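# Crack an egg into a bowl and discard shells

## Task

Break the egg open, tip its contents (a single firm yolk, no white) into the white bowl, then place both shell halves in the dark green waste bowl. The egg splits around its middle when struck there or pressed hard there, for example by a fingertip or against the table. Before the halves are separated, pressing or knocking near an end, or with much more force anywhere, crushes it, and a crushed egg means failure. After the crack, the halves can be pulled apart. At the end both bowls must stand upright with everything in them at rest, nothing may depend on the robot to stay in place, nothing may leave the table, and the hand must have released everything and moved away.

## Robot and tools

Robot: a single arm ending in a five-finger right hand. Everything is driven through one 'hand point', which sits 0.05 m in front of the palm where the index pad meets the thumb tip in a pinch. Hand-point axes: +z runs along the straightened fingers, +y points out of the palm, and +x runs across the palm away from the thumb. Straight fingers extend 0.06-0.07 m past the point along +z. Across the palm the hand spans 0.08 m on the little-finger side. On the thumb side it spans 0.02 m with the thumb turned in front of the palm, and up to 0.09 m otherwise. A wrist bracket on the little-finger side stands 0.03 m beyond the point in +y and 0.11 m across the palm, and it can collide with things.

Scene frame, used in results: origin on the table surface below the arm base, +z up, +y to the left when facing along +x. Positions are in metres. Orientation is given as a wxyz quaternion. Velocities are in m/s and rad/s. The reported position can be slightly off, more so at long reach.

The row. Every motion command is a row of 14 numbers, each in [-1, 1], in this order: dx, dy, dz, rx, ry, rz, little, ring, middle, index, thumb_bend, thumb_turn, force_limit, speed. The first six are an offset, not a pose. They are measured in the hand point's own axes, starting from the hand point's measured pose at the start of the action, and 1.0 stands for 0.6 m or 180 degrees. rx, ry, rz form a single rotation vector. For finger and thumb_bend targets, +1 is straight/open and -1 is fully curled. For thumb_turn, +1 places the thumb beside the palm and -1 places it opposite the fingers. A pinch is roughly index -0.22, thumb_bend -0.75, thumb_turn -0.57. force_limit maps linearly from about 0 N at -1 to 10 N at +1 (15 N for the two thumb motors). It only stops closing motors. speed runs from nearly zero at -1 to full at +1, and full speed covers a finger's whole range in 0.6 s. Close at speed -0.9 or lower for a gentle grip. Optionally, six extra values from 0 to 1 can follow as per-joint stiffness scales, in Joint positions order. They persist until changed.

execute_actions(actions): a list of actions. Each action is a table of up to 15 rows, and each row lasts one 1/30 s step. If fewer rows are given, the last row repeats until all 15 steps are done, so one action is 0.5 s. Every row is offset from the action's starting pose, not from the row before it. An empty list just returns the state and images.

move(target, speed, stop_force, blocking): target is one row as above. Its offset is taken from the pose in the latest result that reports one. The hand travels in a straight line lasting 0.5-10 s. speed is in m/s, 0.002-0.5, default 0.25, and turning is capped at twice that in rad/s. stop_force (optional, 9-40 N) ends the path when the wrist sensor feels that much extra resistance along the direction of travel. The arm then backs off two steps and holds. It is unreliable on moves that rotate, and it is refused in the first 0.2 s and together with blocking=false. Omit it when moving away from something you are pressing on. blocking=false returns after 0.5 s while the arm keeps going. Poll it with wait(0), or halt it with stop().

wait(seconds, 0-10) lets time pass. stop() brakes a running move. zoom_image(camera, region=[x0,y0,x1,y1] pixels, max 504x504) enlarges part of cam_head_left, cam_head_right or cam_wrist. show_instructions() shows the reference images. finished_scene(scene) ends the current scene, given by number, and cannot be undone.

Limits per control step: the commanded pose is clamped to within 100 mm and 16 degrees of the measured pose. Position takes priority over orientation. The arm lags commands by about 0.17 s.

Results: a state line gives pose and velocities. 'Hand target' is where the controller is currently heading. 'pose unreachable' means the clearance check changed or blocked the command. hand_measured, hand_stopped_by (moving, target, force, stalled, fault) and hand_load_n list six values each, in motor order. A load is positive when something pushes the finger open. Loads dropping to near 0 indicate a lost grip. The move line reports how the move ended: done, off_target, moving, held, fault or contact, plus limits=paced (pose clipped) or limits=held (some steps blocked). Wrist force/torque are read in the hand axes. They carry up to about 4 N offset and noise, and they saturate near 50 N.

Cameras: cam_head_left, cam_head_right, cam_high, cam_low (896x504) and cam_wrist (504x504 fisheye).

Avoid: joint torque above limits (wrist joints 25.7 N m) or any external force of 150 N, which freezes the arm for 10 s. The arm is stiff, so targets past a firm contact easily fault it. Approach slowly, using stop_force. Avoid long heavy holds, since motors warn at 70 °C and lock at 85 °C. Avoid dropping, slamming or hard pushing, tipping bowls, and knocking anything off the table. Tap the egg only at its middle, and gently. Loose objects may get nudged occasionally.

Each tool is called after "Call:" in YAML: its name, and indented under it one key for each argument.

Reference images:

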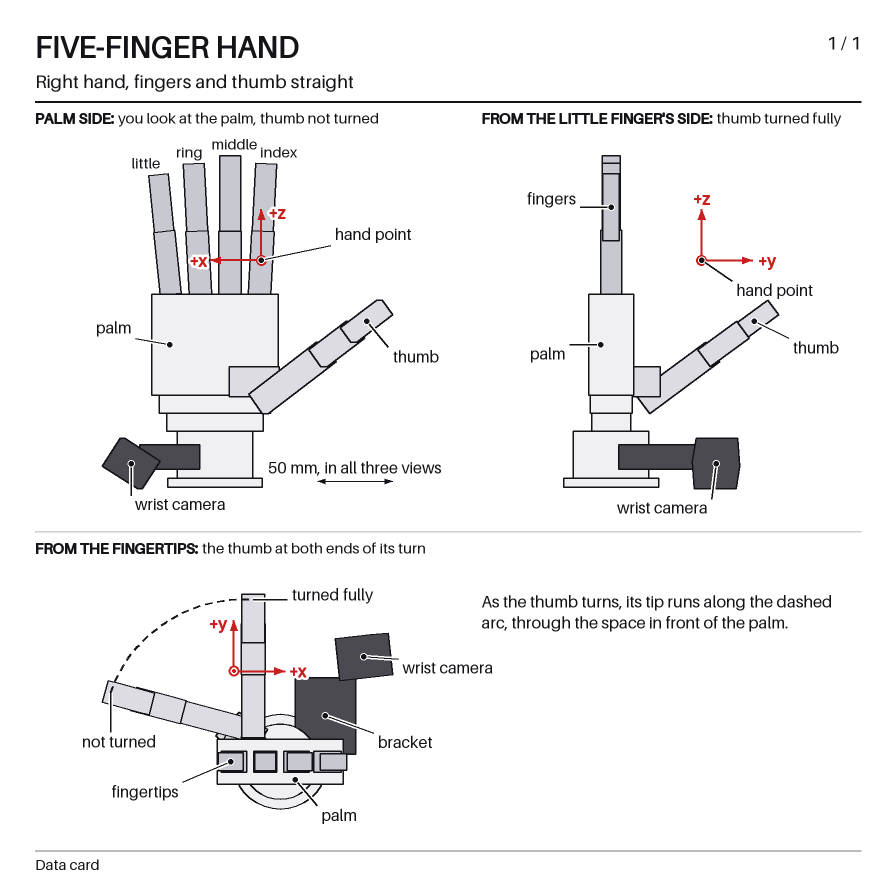

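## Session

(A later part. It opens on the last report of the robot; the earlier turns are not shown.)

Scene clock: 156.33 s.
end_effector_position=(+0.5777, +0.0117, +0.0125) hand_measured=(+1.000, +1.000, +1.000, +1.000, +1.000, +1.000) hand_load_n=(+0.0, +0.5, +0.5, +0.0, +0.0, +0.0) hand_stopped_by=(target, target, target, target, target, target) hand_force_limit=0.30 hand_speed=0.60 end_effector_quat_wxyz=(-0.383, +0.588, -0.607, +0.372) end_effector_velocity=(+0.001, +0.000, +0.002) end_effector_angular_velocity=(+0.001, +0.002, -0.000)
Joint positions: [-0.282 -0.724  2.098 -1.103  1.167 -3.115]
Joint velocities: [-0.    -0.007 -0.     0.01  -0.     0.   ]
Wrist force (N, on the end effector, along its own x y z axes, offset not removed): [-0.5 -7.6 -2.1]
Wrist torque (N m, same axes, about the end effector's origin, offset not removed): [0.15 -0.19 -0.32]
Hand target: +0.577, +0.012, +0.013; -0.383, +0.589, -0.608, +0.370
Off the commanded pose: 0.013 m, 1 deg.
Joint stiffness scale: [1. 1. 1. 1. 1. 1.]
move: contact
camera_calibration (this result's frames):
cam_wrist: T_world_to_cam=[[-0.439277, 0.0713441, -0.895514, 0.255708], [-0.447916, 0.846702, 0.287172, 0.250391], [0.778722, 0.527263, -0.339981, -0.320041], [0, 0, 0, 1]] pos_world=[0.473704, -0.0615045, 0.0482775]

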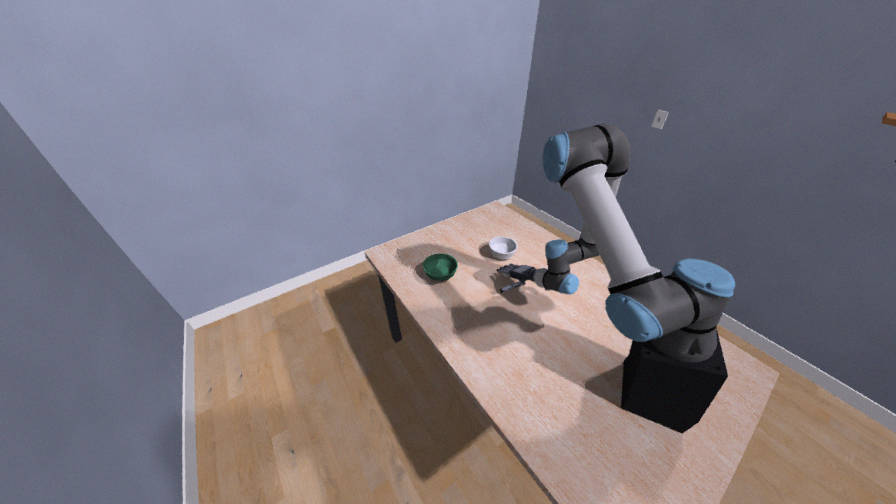

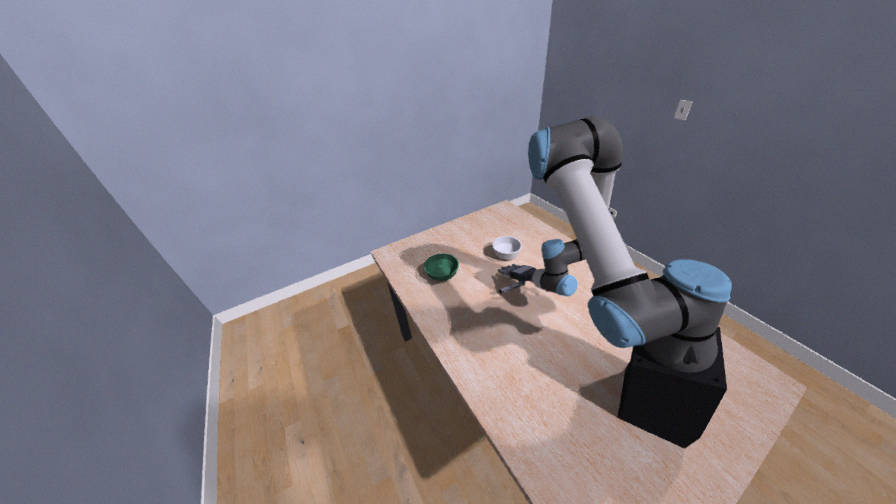

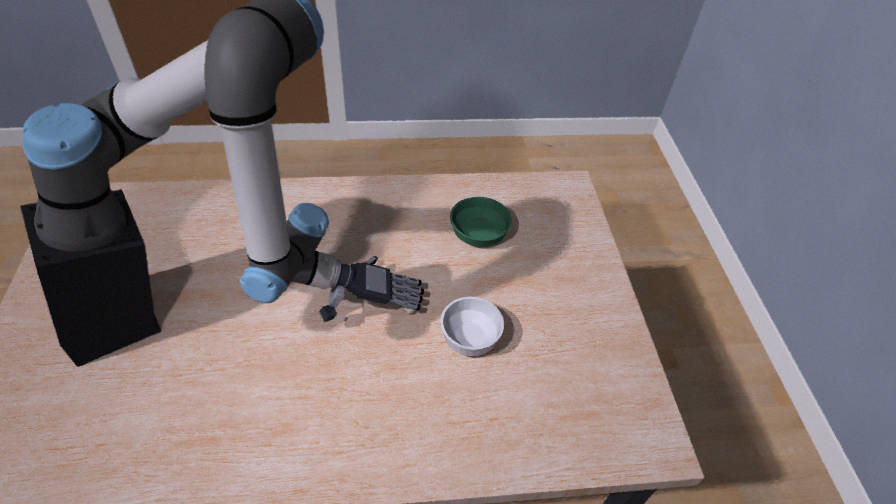

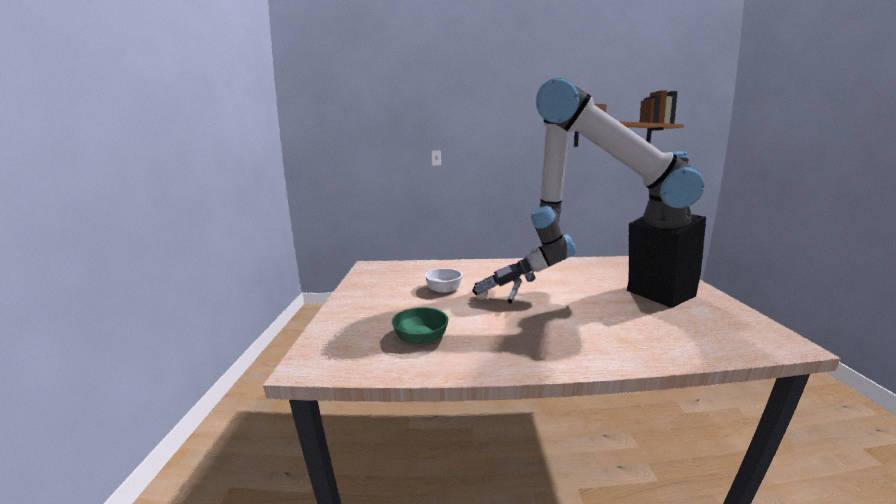

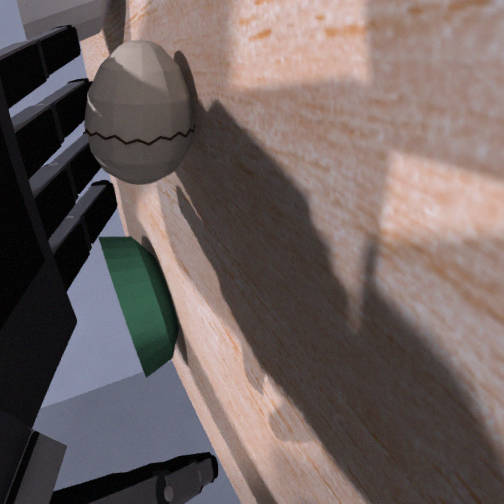

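Roll 25 mm more.

Call:
move:
  target: [0,-0.014,0.081,0,0,0,1,1,1,1,1,1,0.3,0.6]
  speed: 0.035

Scene clock: 158.23 s.
end_effector_position=(+0.6266, +0.0099, +0.0022) hand_measured=(+1.000, +1.000, +1.000, +1.000, +1.000, +1.000) hand_load_n=(+0.0, +0.0, +0.0, +0.0, +0.0, +0.0) hand_stopped_by=(target, target, target, target, target, target) hand_force_limit=0.30 hand_speed=0.60 end_effector_quat_wxyz=(-0.384, +0.588, -0.606, +0.374) end_effector_velocity=(+0.003, -0.001, -0.000) end_effector_angular_velocity=(-0.001, +0.002, -0.002)
Joint positions: [-0.239 -0.686  1.954 -1.007  1.21  -3.103]
Joint velocities: [ 0.001  0.002 -0.009  0.009  0.003 -0.   ]
Wrist force (N, on the end effector, along its own x y z axes, offset not removed): [-2.4 -6.9 -0.5]
Wrist torque (N m, same axes, about the end effector's origin, offset not removed): [-0.30 0.24 -0.42]
Hand target: +0.625, +0.011, -0.001; -0.383, +0.588, -0.607, +0.372
Off the commanded pose: 0.004 m, 0 deg.
Joint stiffness scale: [1. 1. 1. 1. 1. 1.]
move: off_target
camera_calibration (this result's frames):
cam_wrist: T_world_to_cam=[[-0.433766, 0.069178, -0.898366, 0.264743], [-0.449418, 0.847556, 0.282262, 0.277759], [0.780942, 0.526177, -0.336551, -0.362122], [0, 0, 0, 1]] pos_world=[0.522462, -0.0631906, 0.0375631]

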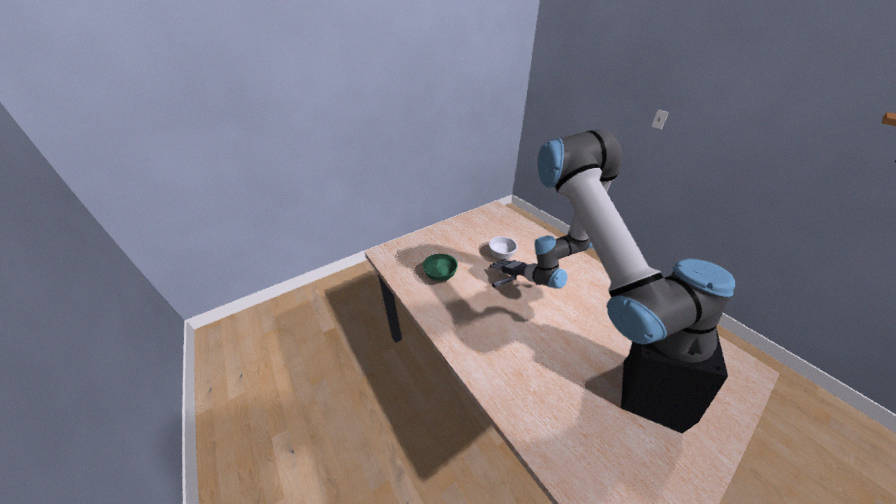

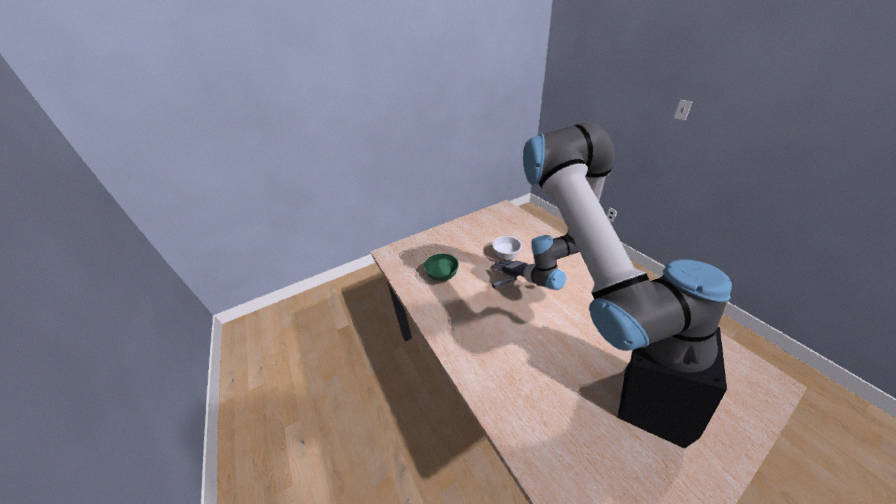

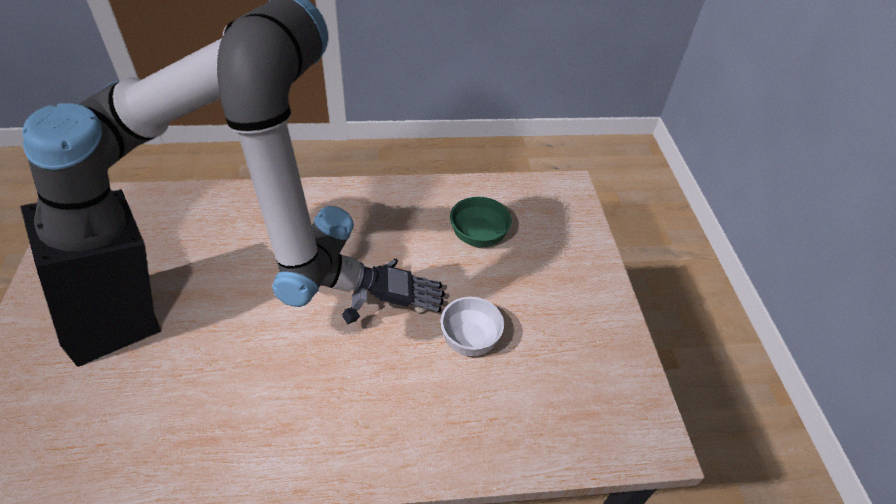

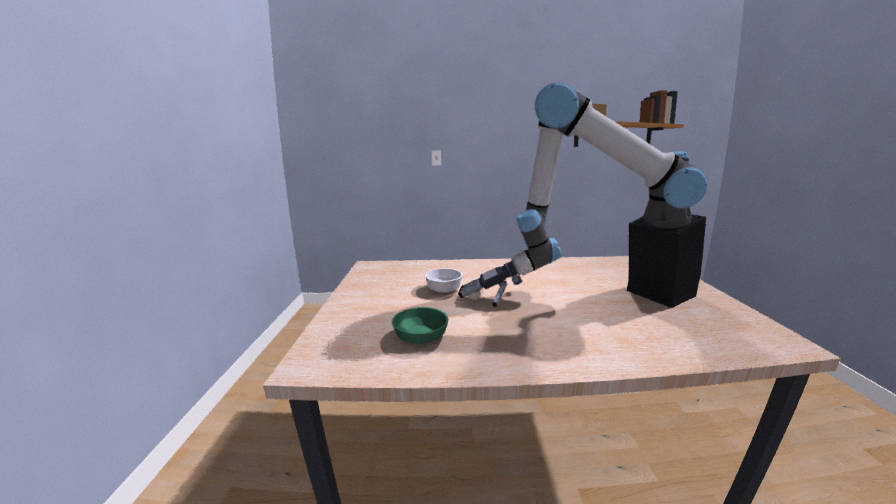

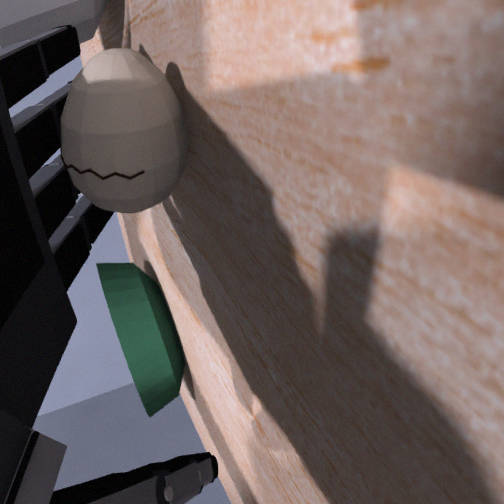

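Call:
execute_actions:
  actions:
    - [[0,-0.12,-0.07,0,0,0,1,1,1,1,1,1,0.3,0.6]]
    - [[0.055,-0.03,0.0,-0.072,0,0,-1,-1,-1,0.45,0.5,-0.8,0.3,0.8]]
    - [[0,0,0,0,0,0,-1,-1,-1,0.45,0.5,-0.8,0.3,0.8]]

Scene clock: 159.93 s.
end_effector_position=(+0.6360, -0.0251, +0.1008) hand_measured=(-1.000, -1.000, -1.000, +0.450, +0.500, -0.800) hand_load_n=(+0.0, +0.0, +0.0, +0.0, +0.0, +0.0) hand_stopped_by=(target, target, target, target, target, target) hand_force_limit=0.30 hand_speed=0.80 end_effector_quat_wxyz=(-0.334, +0.617, -0.633, +0.327) end_effector_velocity=(+0.005, -0.001, +0.003) end_effector_angular_velocity=(-0.004, -0.022, -0.001)
Joint positions: [-0.331 -0.925  1.885 -0.513  1.131 -3.211]
Joint velocities: [ 0.    -0.003  0.003 -0.025  0.001  0.007]
Wrist force (N, on the end effector, along its own x y z axes, offset not removed): [-0.4 -3.3 -1.5]
Wrist torque (N m, same axes, about the end effector's origin, offset not removed): [-0.54 -0.11 -0.16]
Hand target: +0.636, -0.025, +0.101; -0.334, +0.617, -0.633, +0.328
Off the commanded pose: 0.001 m, 0 deg.
Joint stiffness scale: [1. 1. 1. 1. 1. 1.]
camera_calibration (this result's frames):
cam_wrist: T_world_to_cam=[[-0.57153, 0.0643586, -0.818053, 0.439196], [-0.400306, 0.848381, 0.346417, 0.246134], [0.716316, 0.525459, -0.459112, -0.264419], [0, 0, 0, 1]] pos_world=[0.53895, -0.0981397, 0.152622]

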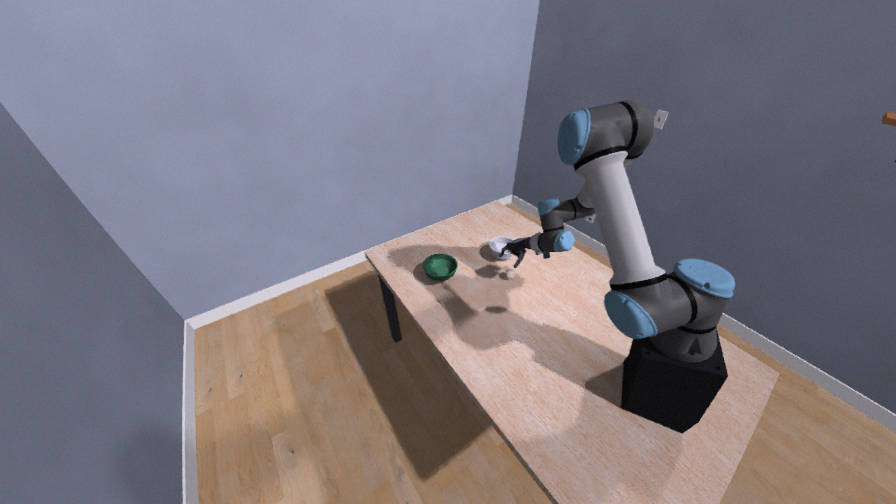

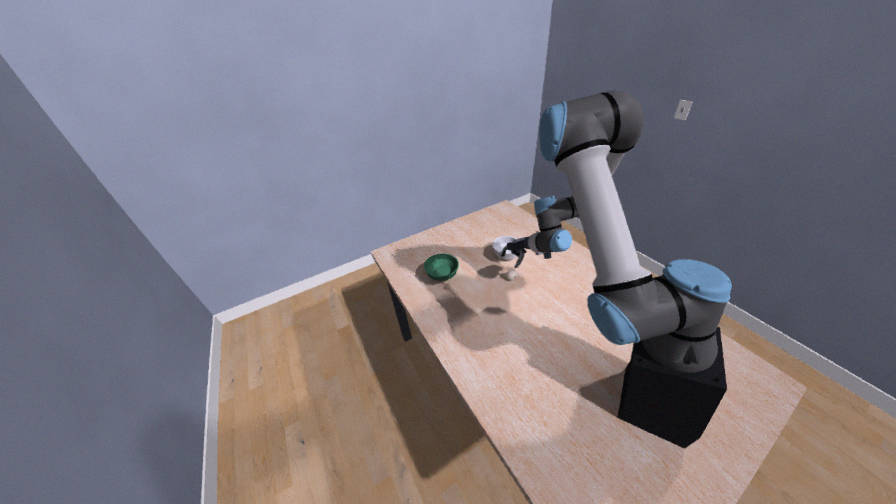

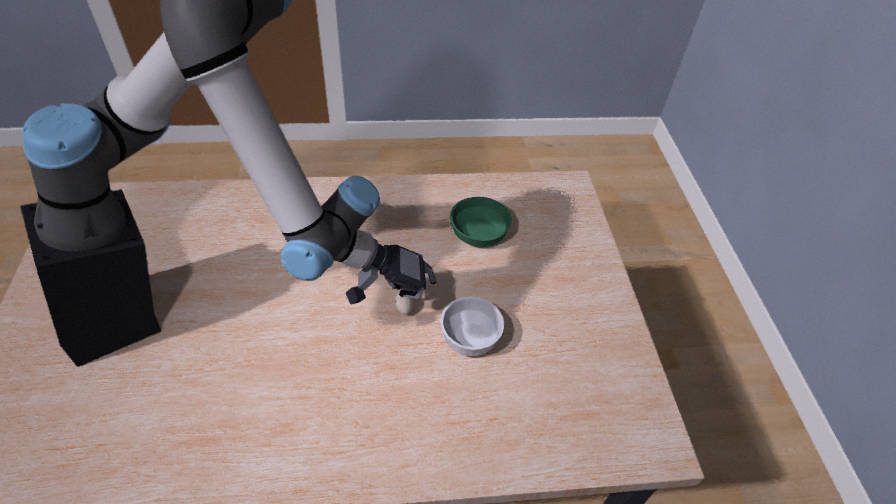

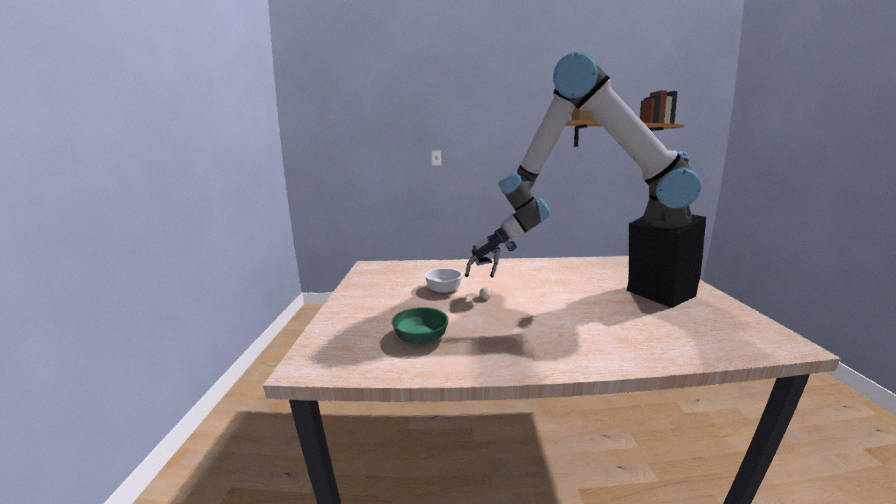

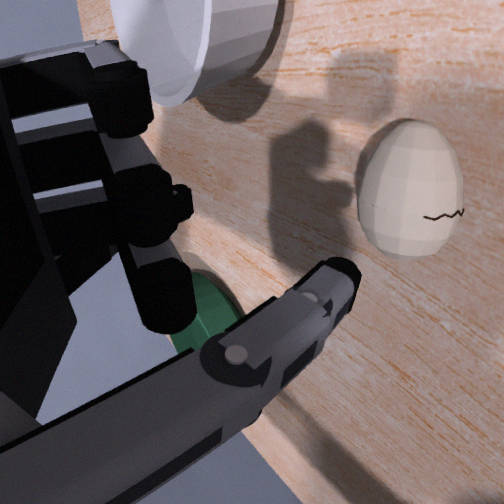

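Call:
wait:
  seconds: 0.3

Scene clock: 160.33 s.
end_effector_position=(+0.6365, -0.0253, +0.1011) hand_measured=(-1.000, -1.000, -1.000, +0.450, +0.500, -0.800) hand_load_n=(+0.0, +0.0, +0.0, +0.0, +0.0, +0.0) hand_stopped_by=(target, target, target, target, target, target) hand_force_limit=0.30 hand_speed=0.80 end_effector_quat_wxyz=(-0.334, +0.617, -0.633, +0.328) end_effector_velocity=(-0.001, +0.000, +0.000) end_effector_angular_velocity=(+0.000, +0.000, -0.000)
Joint positions: [-0.331 -0.925  1.886 -0.516  1.131 -3.21 ]
Joint velocities: [ 0.    -0.001  0.002 -0.001 -0.     0.   ]
Wrist force (N, on the end effector, along its own x y z axes, offset not removed): [1.7 1.2 1.7]
Wrist torque (N m, same axes, about the end effector's origin, offset not removed): [-0.04 -0.39 0.15]
Hand target: +0.636, -0.025, +0.101; -0.334, +0.617, -0.633, +0.328
Off the commanded pose: 0.001 m, 0 deg.
Joint stiffness scale: [1. 1. 1. 1. 1. 1.]
wait: 0.30 s; at rest by 0.07 s
camera_calibration (this result's frames):
cam_wrist: T_world_to_cam=[[-0.569396, 0.0639738, -0.81957, 0.438493], [-0.401222, 0.848533, 0.344983, 0.247078], [0.717502, 0.525262, -0.457483, -0.26552], [0, 0, 0, 1]] pos_world=[0.53932, -0.0982386, 0.152667]

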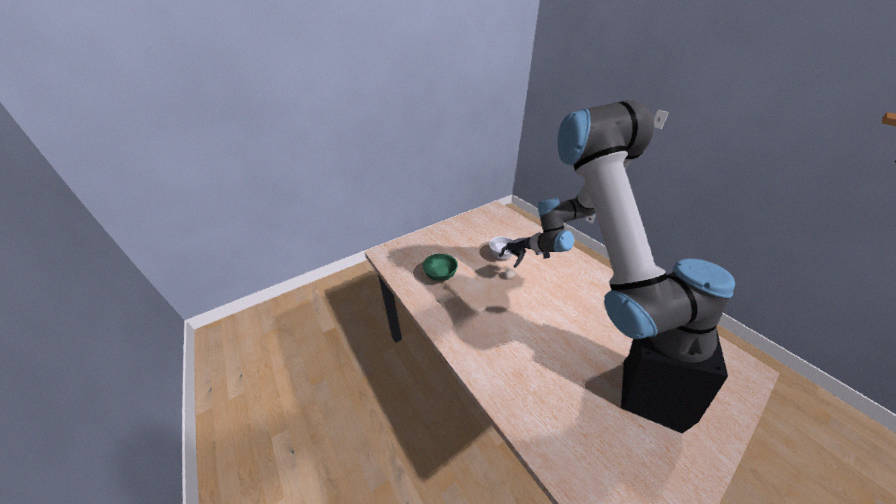

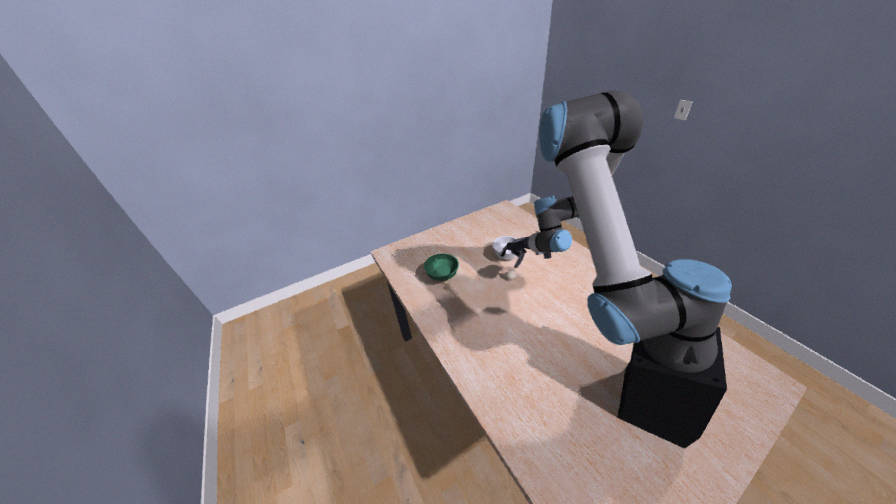

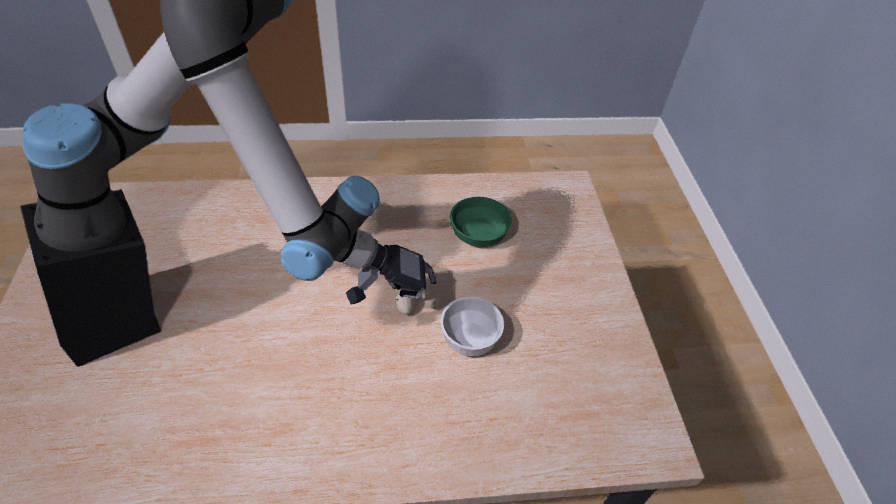

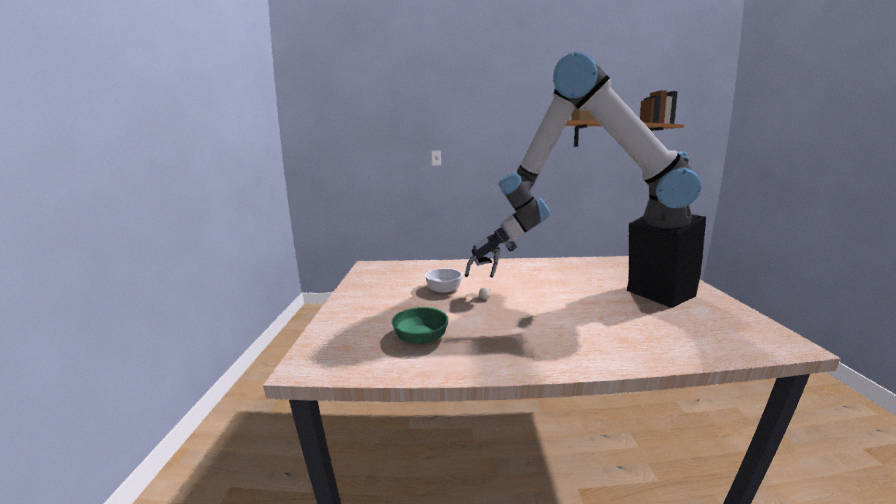

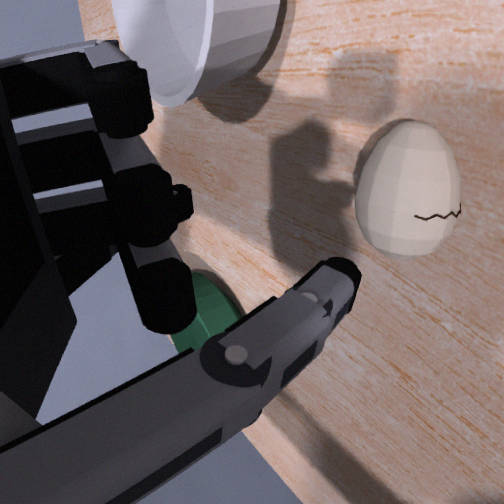

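Call:
move:
  target: [-0.042,0.16,-0.039,0.048,0,0,1,1,1,1,1,1,0.3,1]
  speed: 0.08

Call:
move:
  target: [0,0.045,0.022,0,0,0,1,1,1,1,1,1,0.3,0.6]
  speed: 0.015
  stop_force: 9

Scene clock: 162.60 s.
end_effector_position=(+0.5658, +0.0005, +0.0367) hand_measured=(+1.000, +1.000, +1.000, +1.000, +1.000, +1.000) hand_load_n=(+0.0, +0.0, +0.0, +0.0, +0.0, +0.0) hand_stopped_by=(target, target, target, target, target, target) hand_force_limit=0.30 hand_speed=1.00 end_effector_quat_wxyz=(-0.380, +0.590, -0.606, +0.376) end_effector_velocity=(+0.001, -0.000, -0.000) end_effector_angular_velocity=(-0.003, -0.017, +0.001)
Joint positions: [-0.328 -0.788  2.157 -1.093  1.129 -3.138]
Joint velocities: [ 0.     0.007  0.005 -0.031  0.001  0.005]
Wrist force (N, on the end effector, along its own x y z axes, offset not removed): [0.4 -3.3 0.1]
Wrist torque (N m, same axes, about the end effector's origin, offset not removed): [-0.64 -0.34 -0.18]
Hand target: +0.564, +0.002, +0.035; -0.380, +0.590, -0.606, +0.375
Off the commanded pose: 0.003 m, 0 deg.
Joint stiffness scale: [1. 1. 1. 1. 1. 1.]
move: done
camera_calibration (this result's frames):
cam_wrist: T_world_to_cam=[[-0.437906, 0.0619683, -0.896882, 0.272262], [-0.446439, 0.850935, 0.276769, 0.247119], [0.78034, 0.521603, -0.344965, -0.297444], [0, 0, 0, 1]] pos_world=[0.461657, -0.0720065, 0.0731847]

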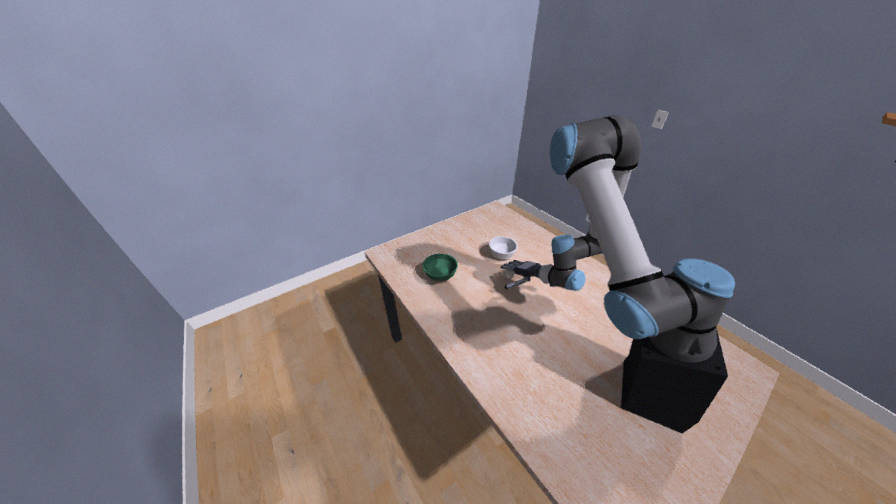

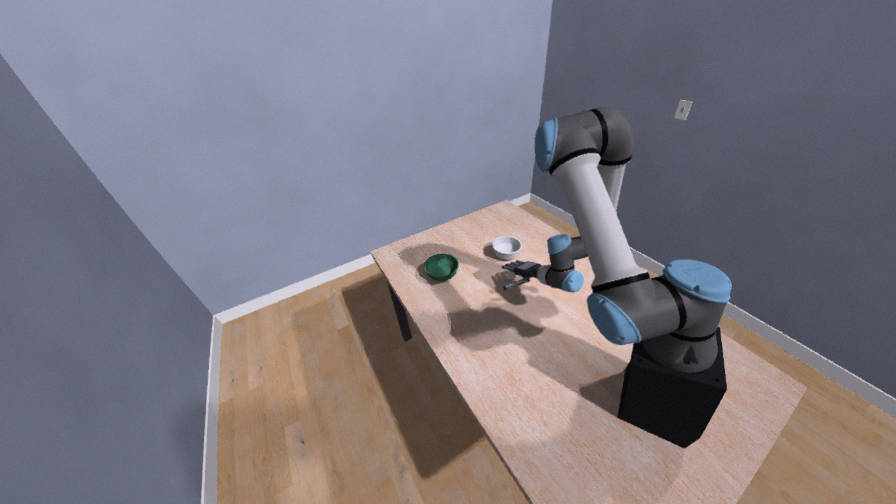

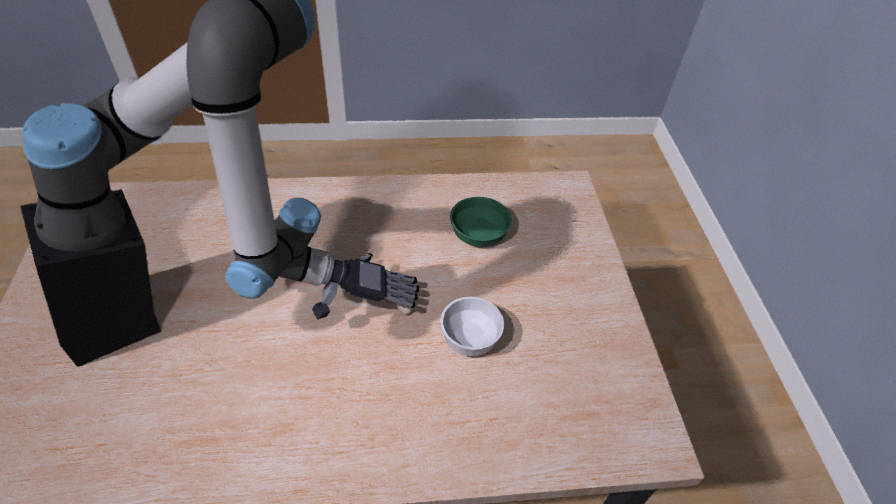

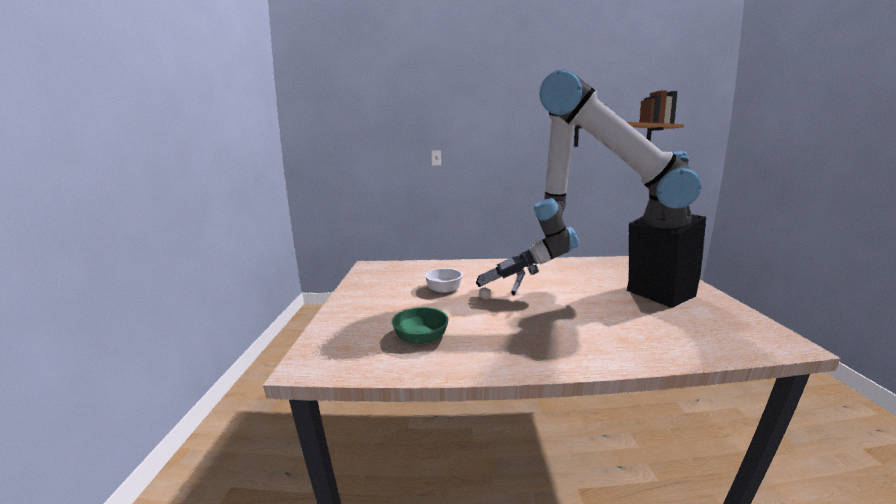

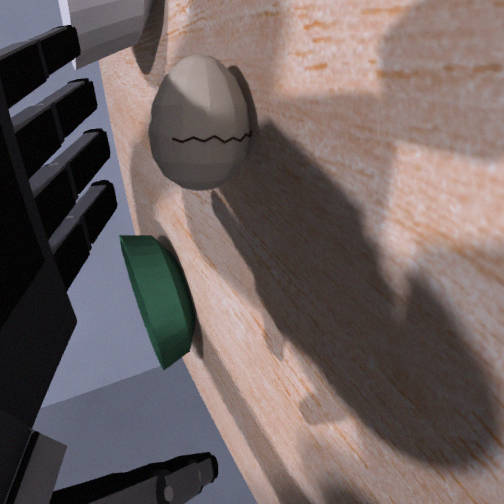

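Scene clock: 164.90 s.
end_effector_position=(+0.5690, -0.0004, +0.0108) hand_measured=(+1.000, +1.000, +1.000, +1.000, +1.000, +1.000) hand_load_n=(+0.0, +0.0, +1.0, +0.0, +0.0, +0.0) hand_stopped_by=(target, target, target, target, target, target) hand_force_limit=0.30 hand_speed=0.60 end_effector_quat_wxyz=(-0.382, +0.589, -0.603, +0.379) end_effector_velocity=(+0.002, -0.000, -0.001) end_effector_angular_velocity=(-0.002, -0.007, +0.002)
Joint positions: [-0.315 -0.713  2.121 -1.143  1.143 -3.134]
Joint velocities: [ 0.002  0.006 -0.005 -0.009  0.001  0.001]
Wrist force (N, on the end effector, along its own x y z axes, offset not removed): [1.5 -10.7 -4.4]
Wrist torque (N m, same axes, about the end effector's origin, offset not removed): [0.07 -0.43 -0.13]
Hand target: +0.566, +0.001, +0.007; -0.380, +0.590, -0.606, +0.376
Off the commanded pose: 0.005 m, 1 deg.
Joint stiffness scale: [1. 1. 1. 1. 1. 1.]
move: off_target
camera_calibration (this result's frames):
cam_wrist: T_world_to_cam=[[-0.430703, 0.0583234, -0.900607, 0.246413], [-0.449588, 0.851406, 0.270146, 0.258413], [0.782538, 0.521255, -0.340481, -0.309674], [0, 0, 0, 1]] pos_world=[0.464642, -0.0729672, 0.046674]

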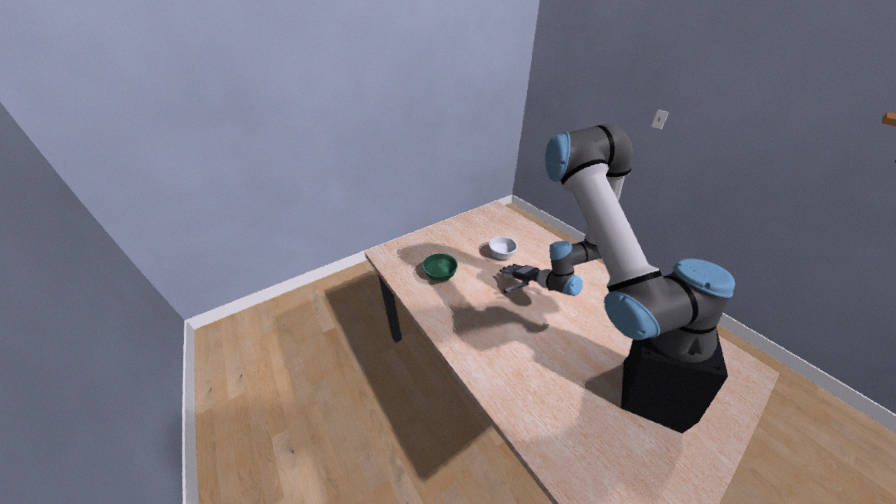

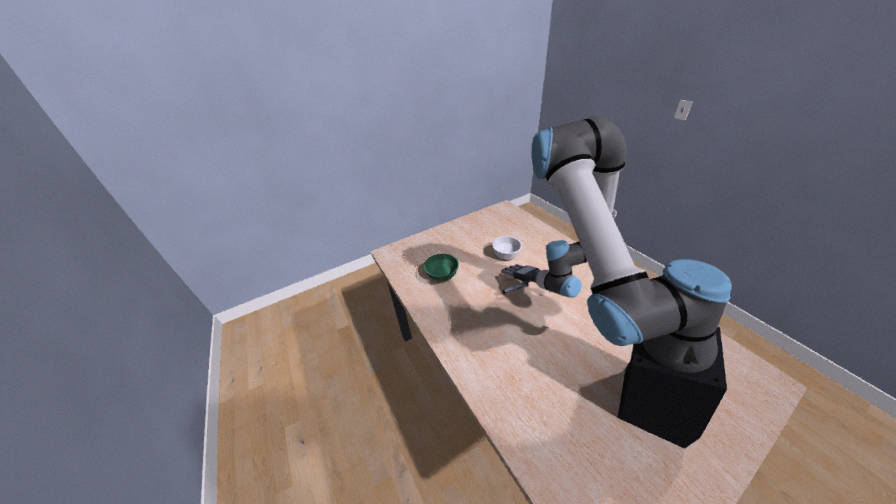

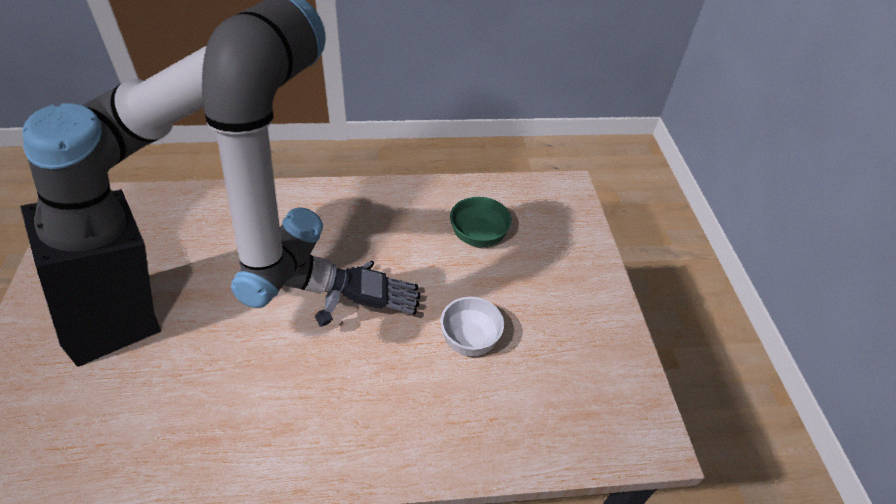

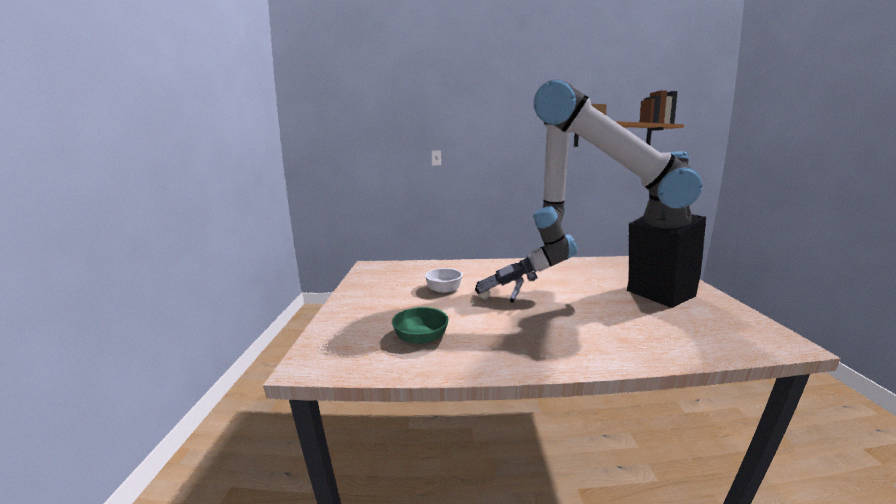

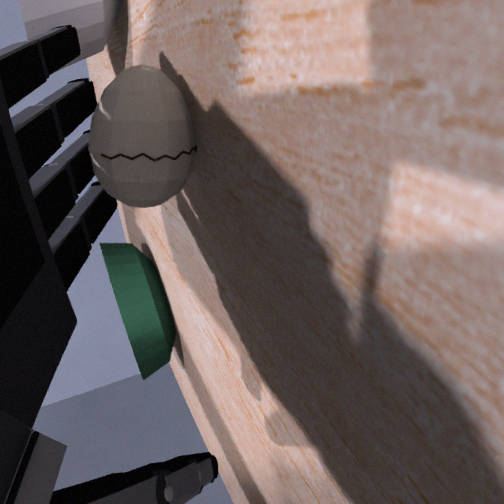

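Call:
execute_actions:
  actions: []

Scene clock: 172.13 s.
end_effector_position=(+0.5693, -0.0005, +0.0107) hand_measured=(+1.000, +1.000, +1.000, +1.000, +1.000, +1.000) hand_load_n=(+0.0, +0.0, +1.0, +0.0, +0.0, +0.0) hand_stopped_by=(target, target, target, target, target, target) hand_force_limit=0.30 hand_speed=0.60 end_effector_quat_wxyz=(-0.382, +0.589, -0.603, +0.379) end_effector_velocity=(-0.001, +0.000, -0.000) end_effector_angular_velocity=(+0.002, +0.001, -0.002)
Joint positions: [-0.314 -0.712  2.121 -1.145  1.143 -3.134]
Joint velocities: [-0.     0.     0.001  0.001  0.001  0.002]
Wrist force (N, on the end effector, along its own x y z axes, offset not removed): [0.0 -9.0 -4.2]
Wrist torque (N m, same axes, about the end effector's origin, offset not removed): [0.22 -0.04 -0.21]
Hand target: +0.566, +0.001, +0.007; -0.380, +0.590, -0.606, +0.376
Off the commanded pose: 0.005 m, 1 deg.
Joint stiffness scale: [1. 1. 1. 1. 1. 1.]
camera_calibration (this result's frames):
cam_wrist: T_world_to_cam=[[-0.429945, 0.0579719, -0.900992, 0.245999], [-0.4499, 0.851454, 0.269472, 0.258827], [0.782776, 0.521215, -0.339997, -0.310054], [0, 0, 0, 1]] pos_world=[0.464915, -0.0730358, 0.0464789]

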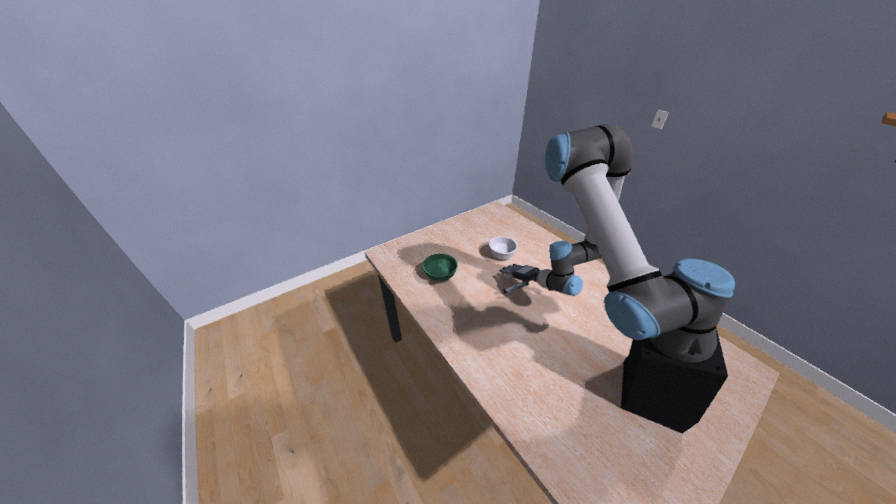

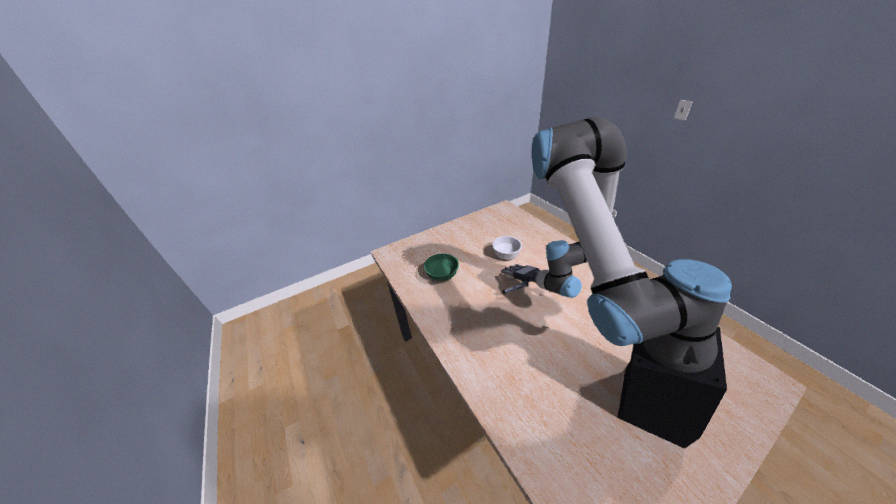

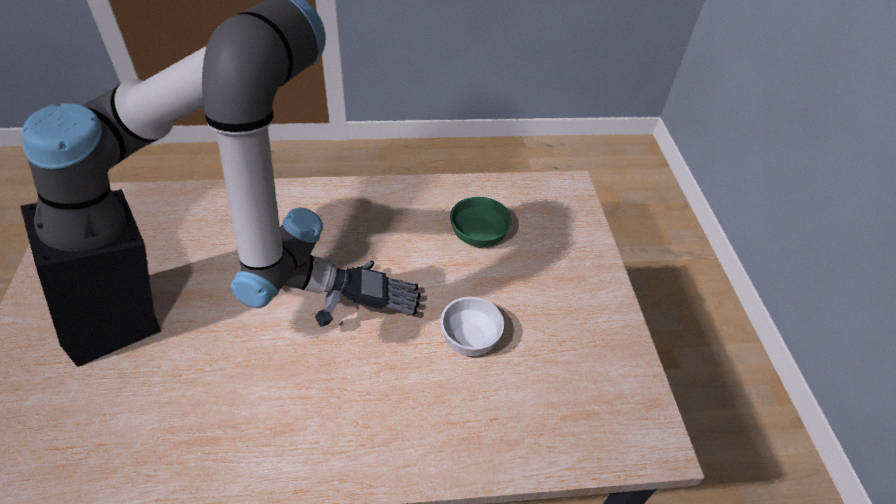

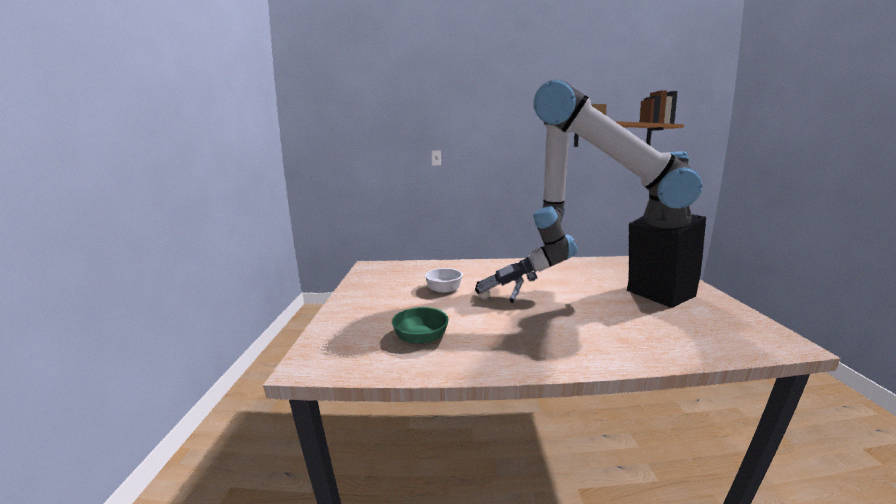

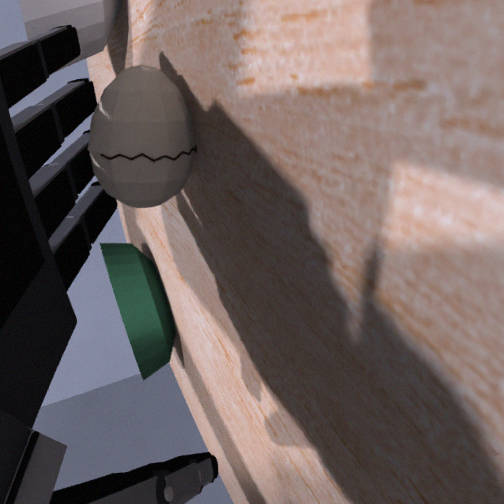

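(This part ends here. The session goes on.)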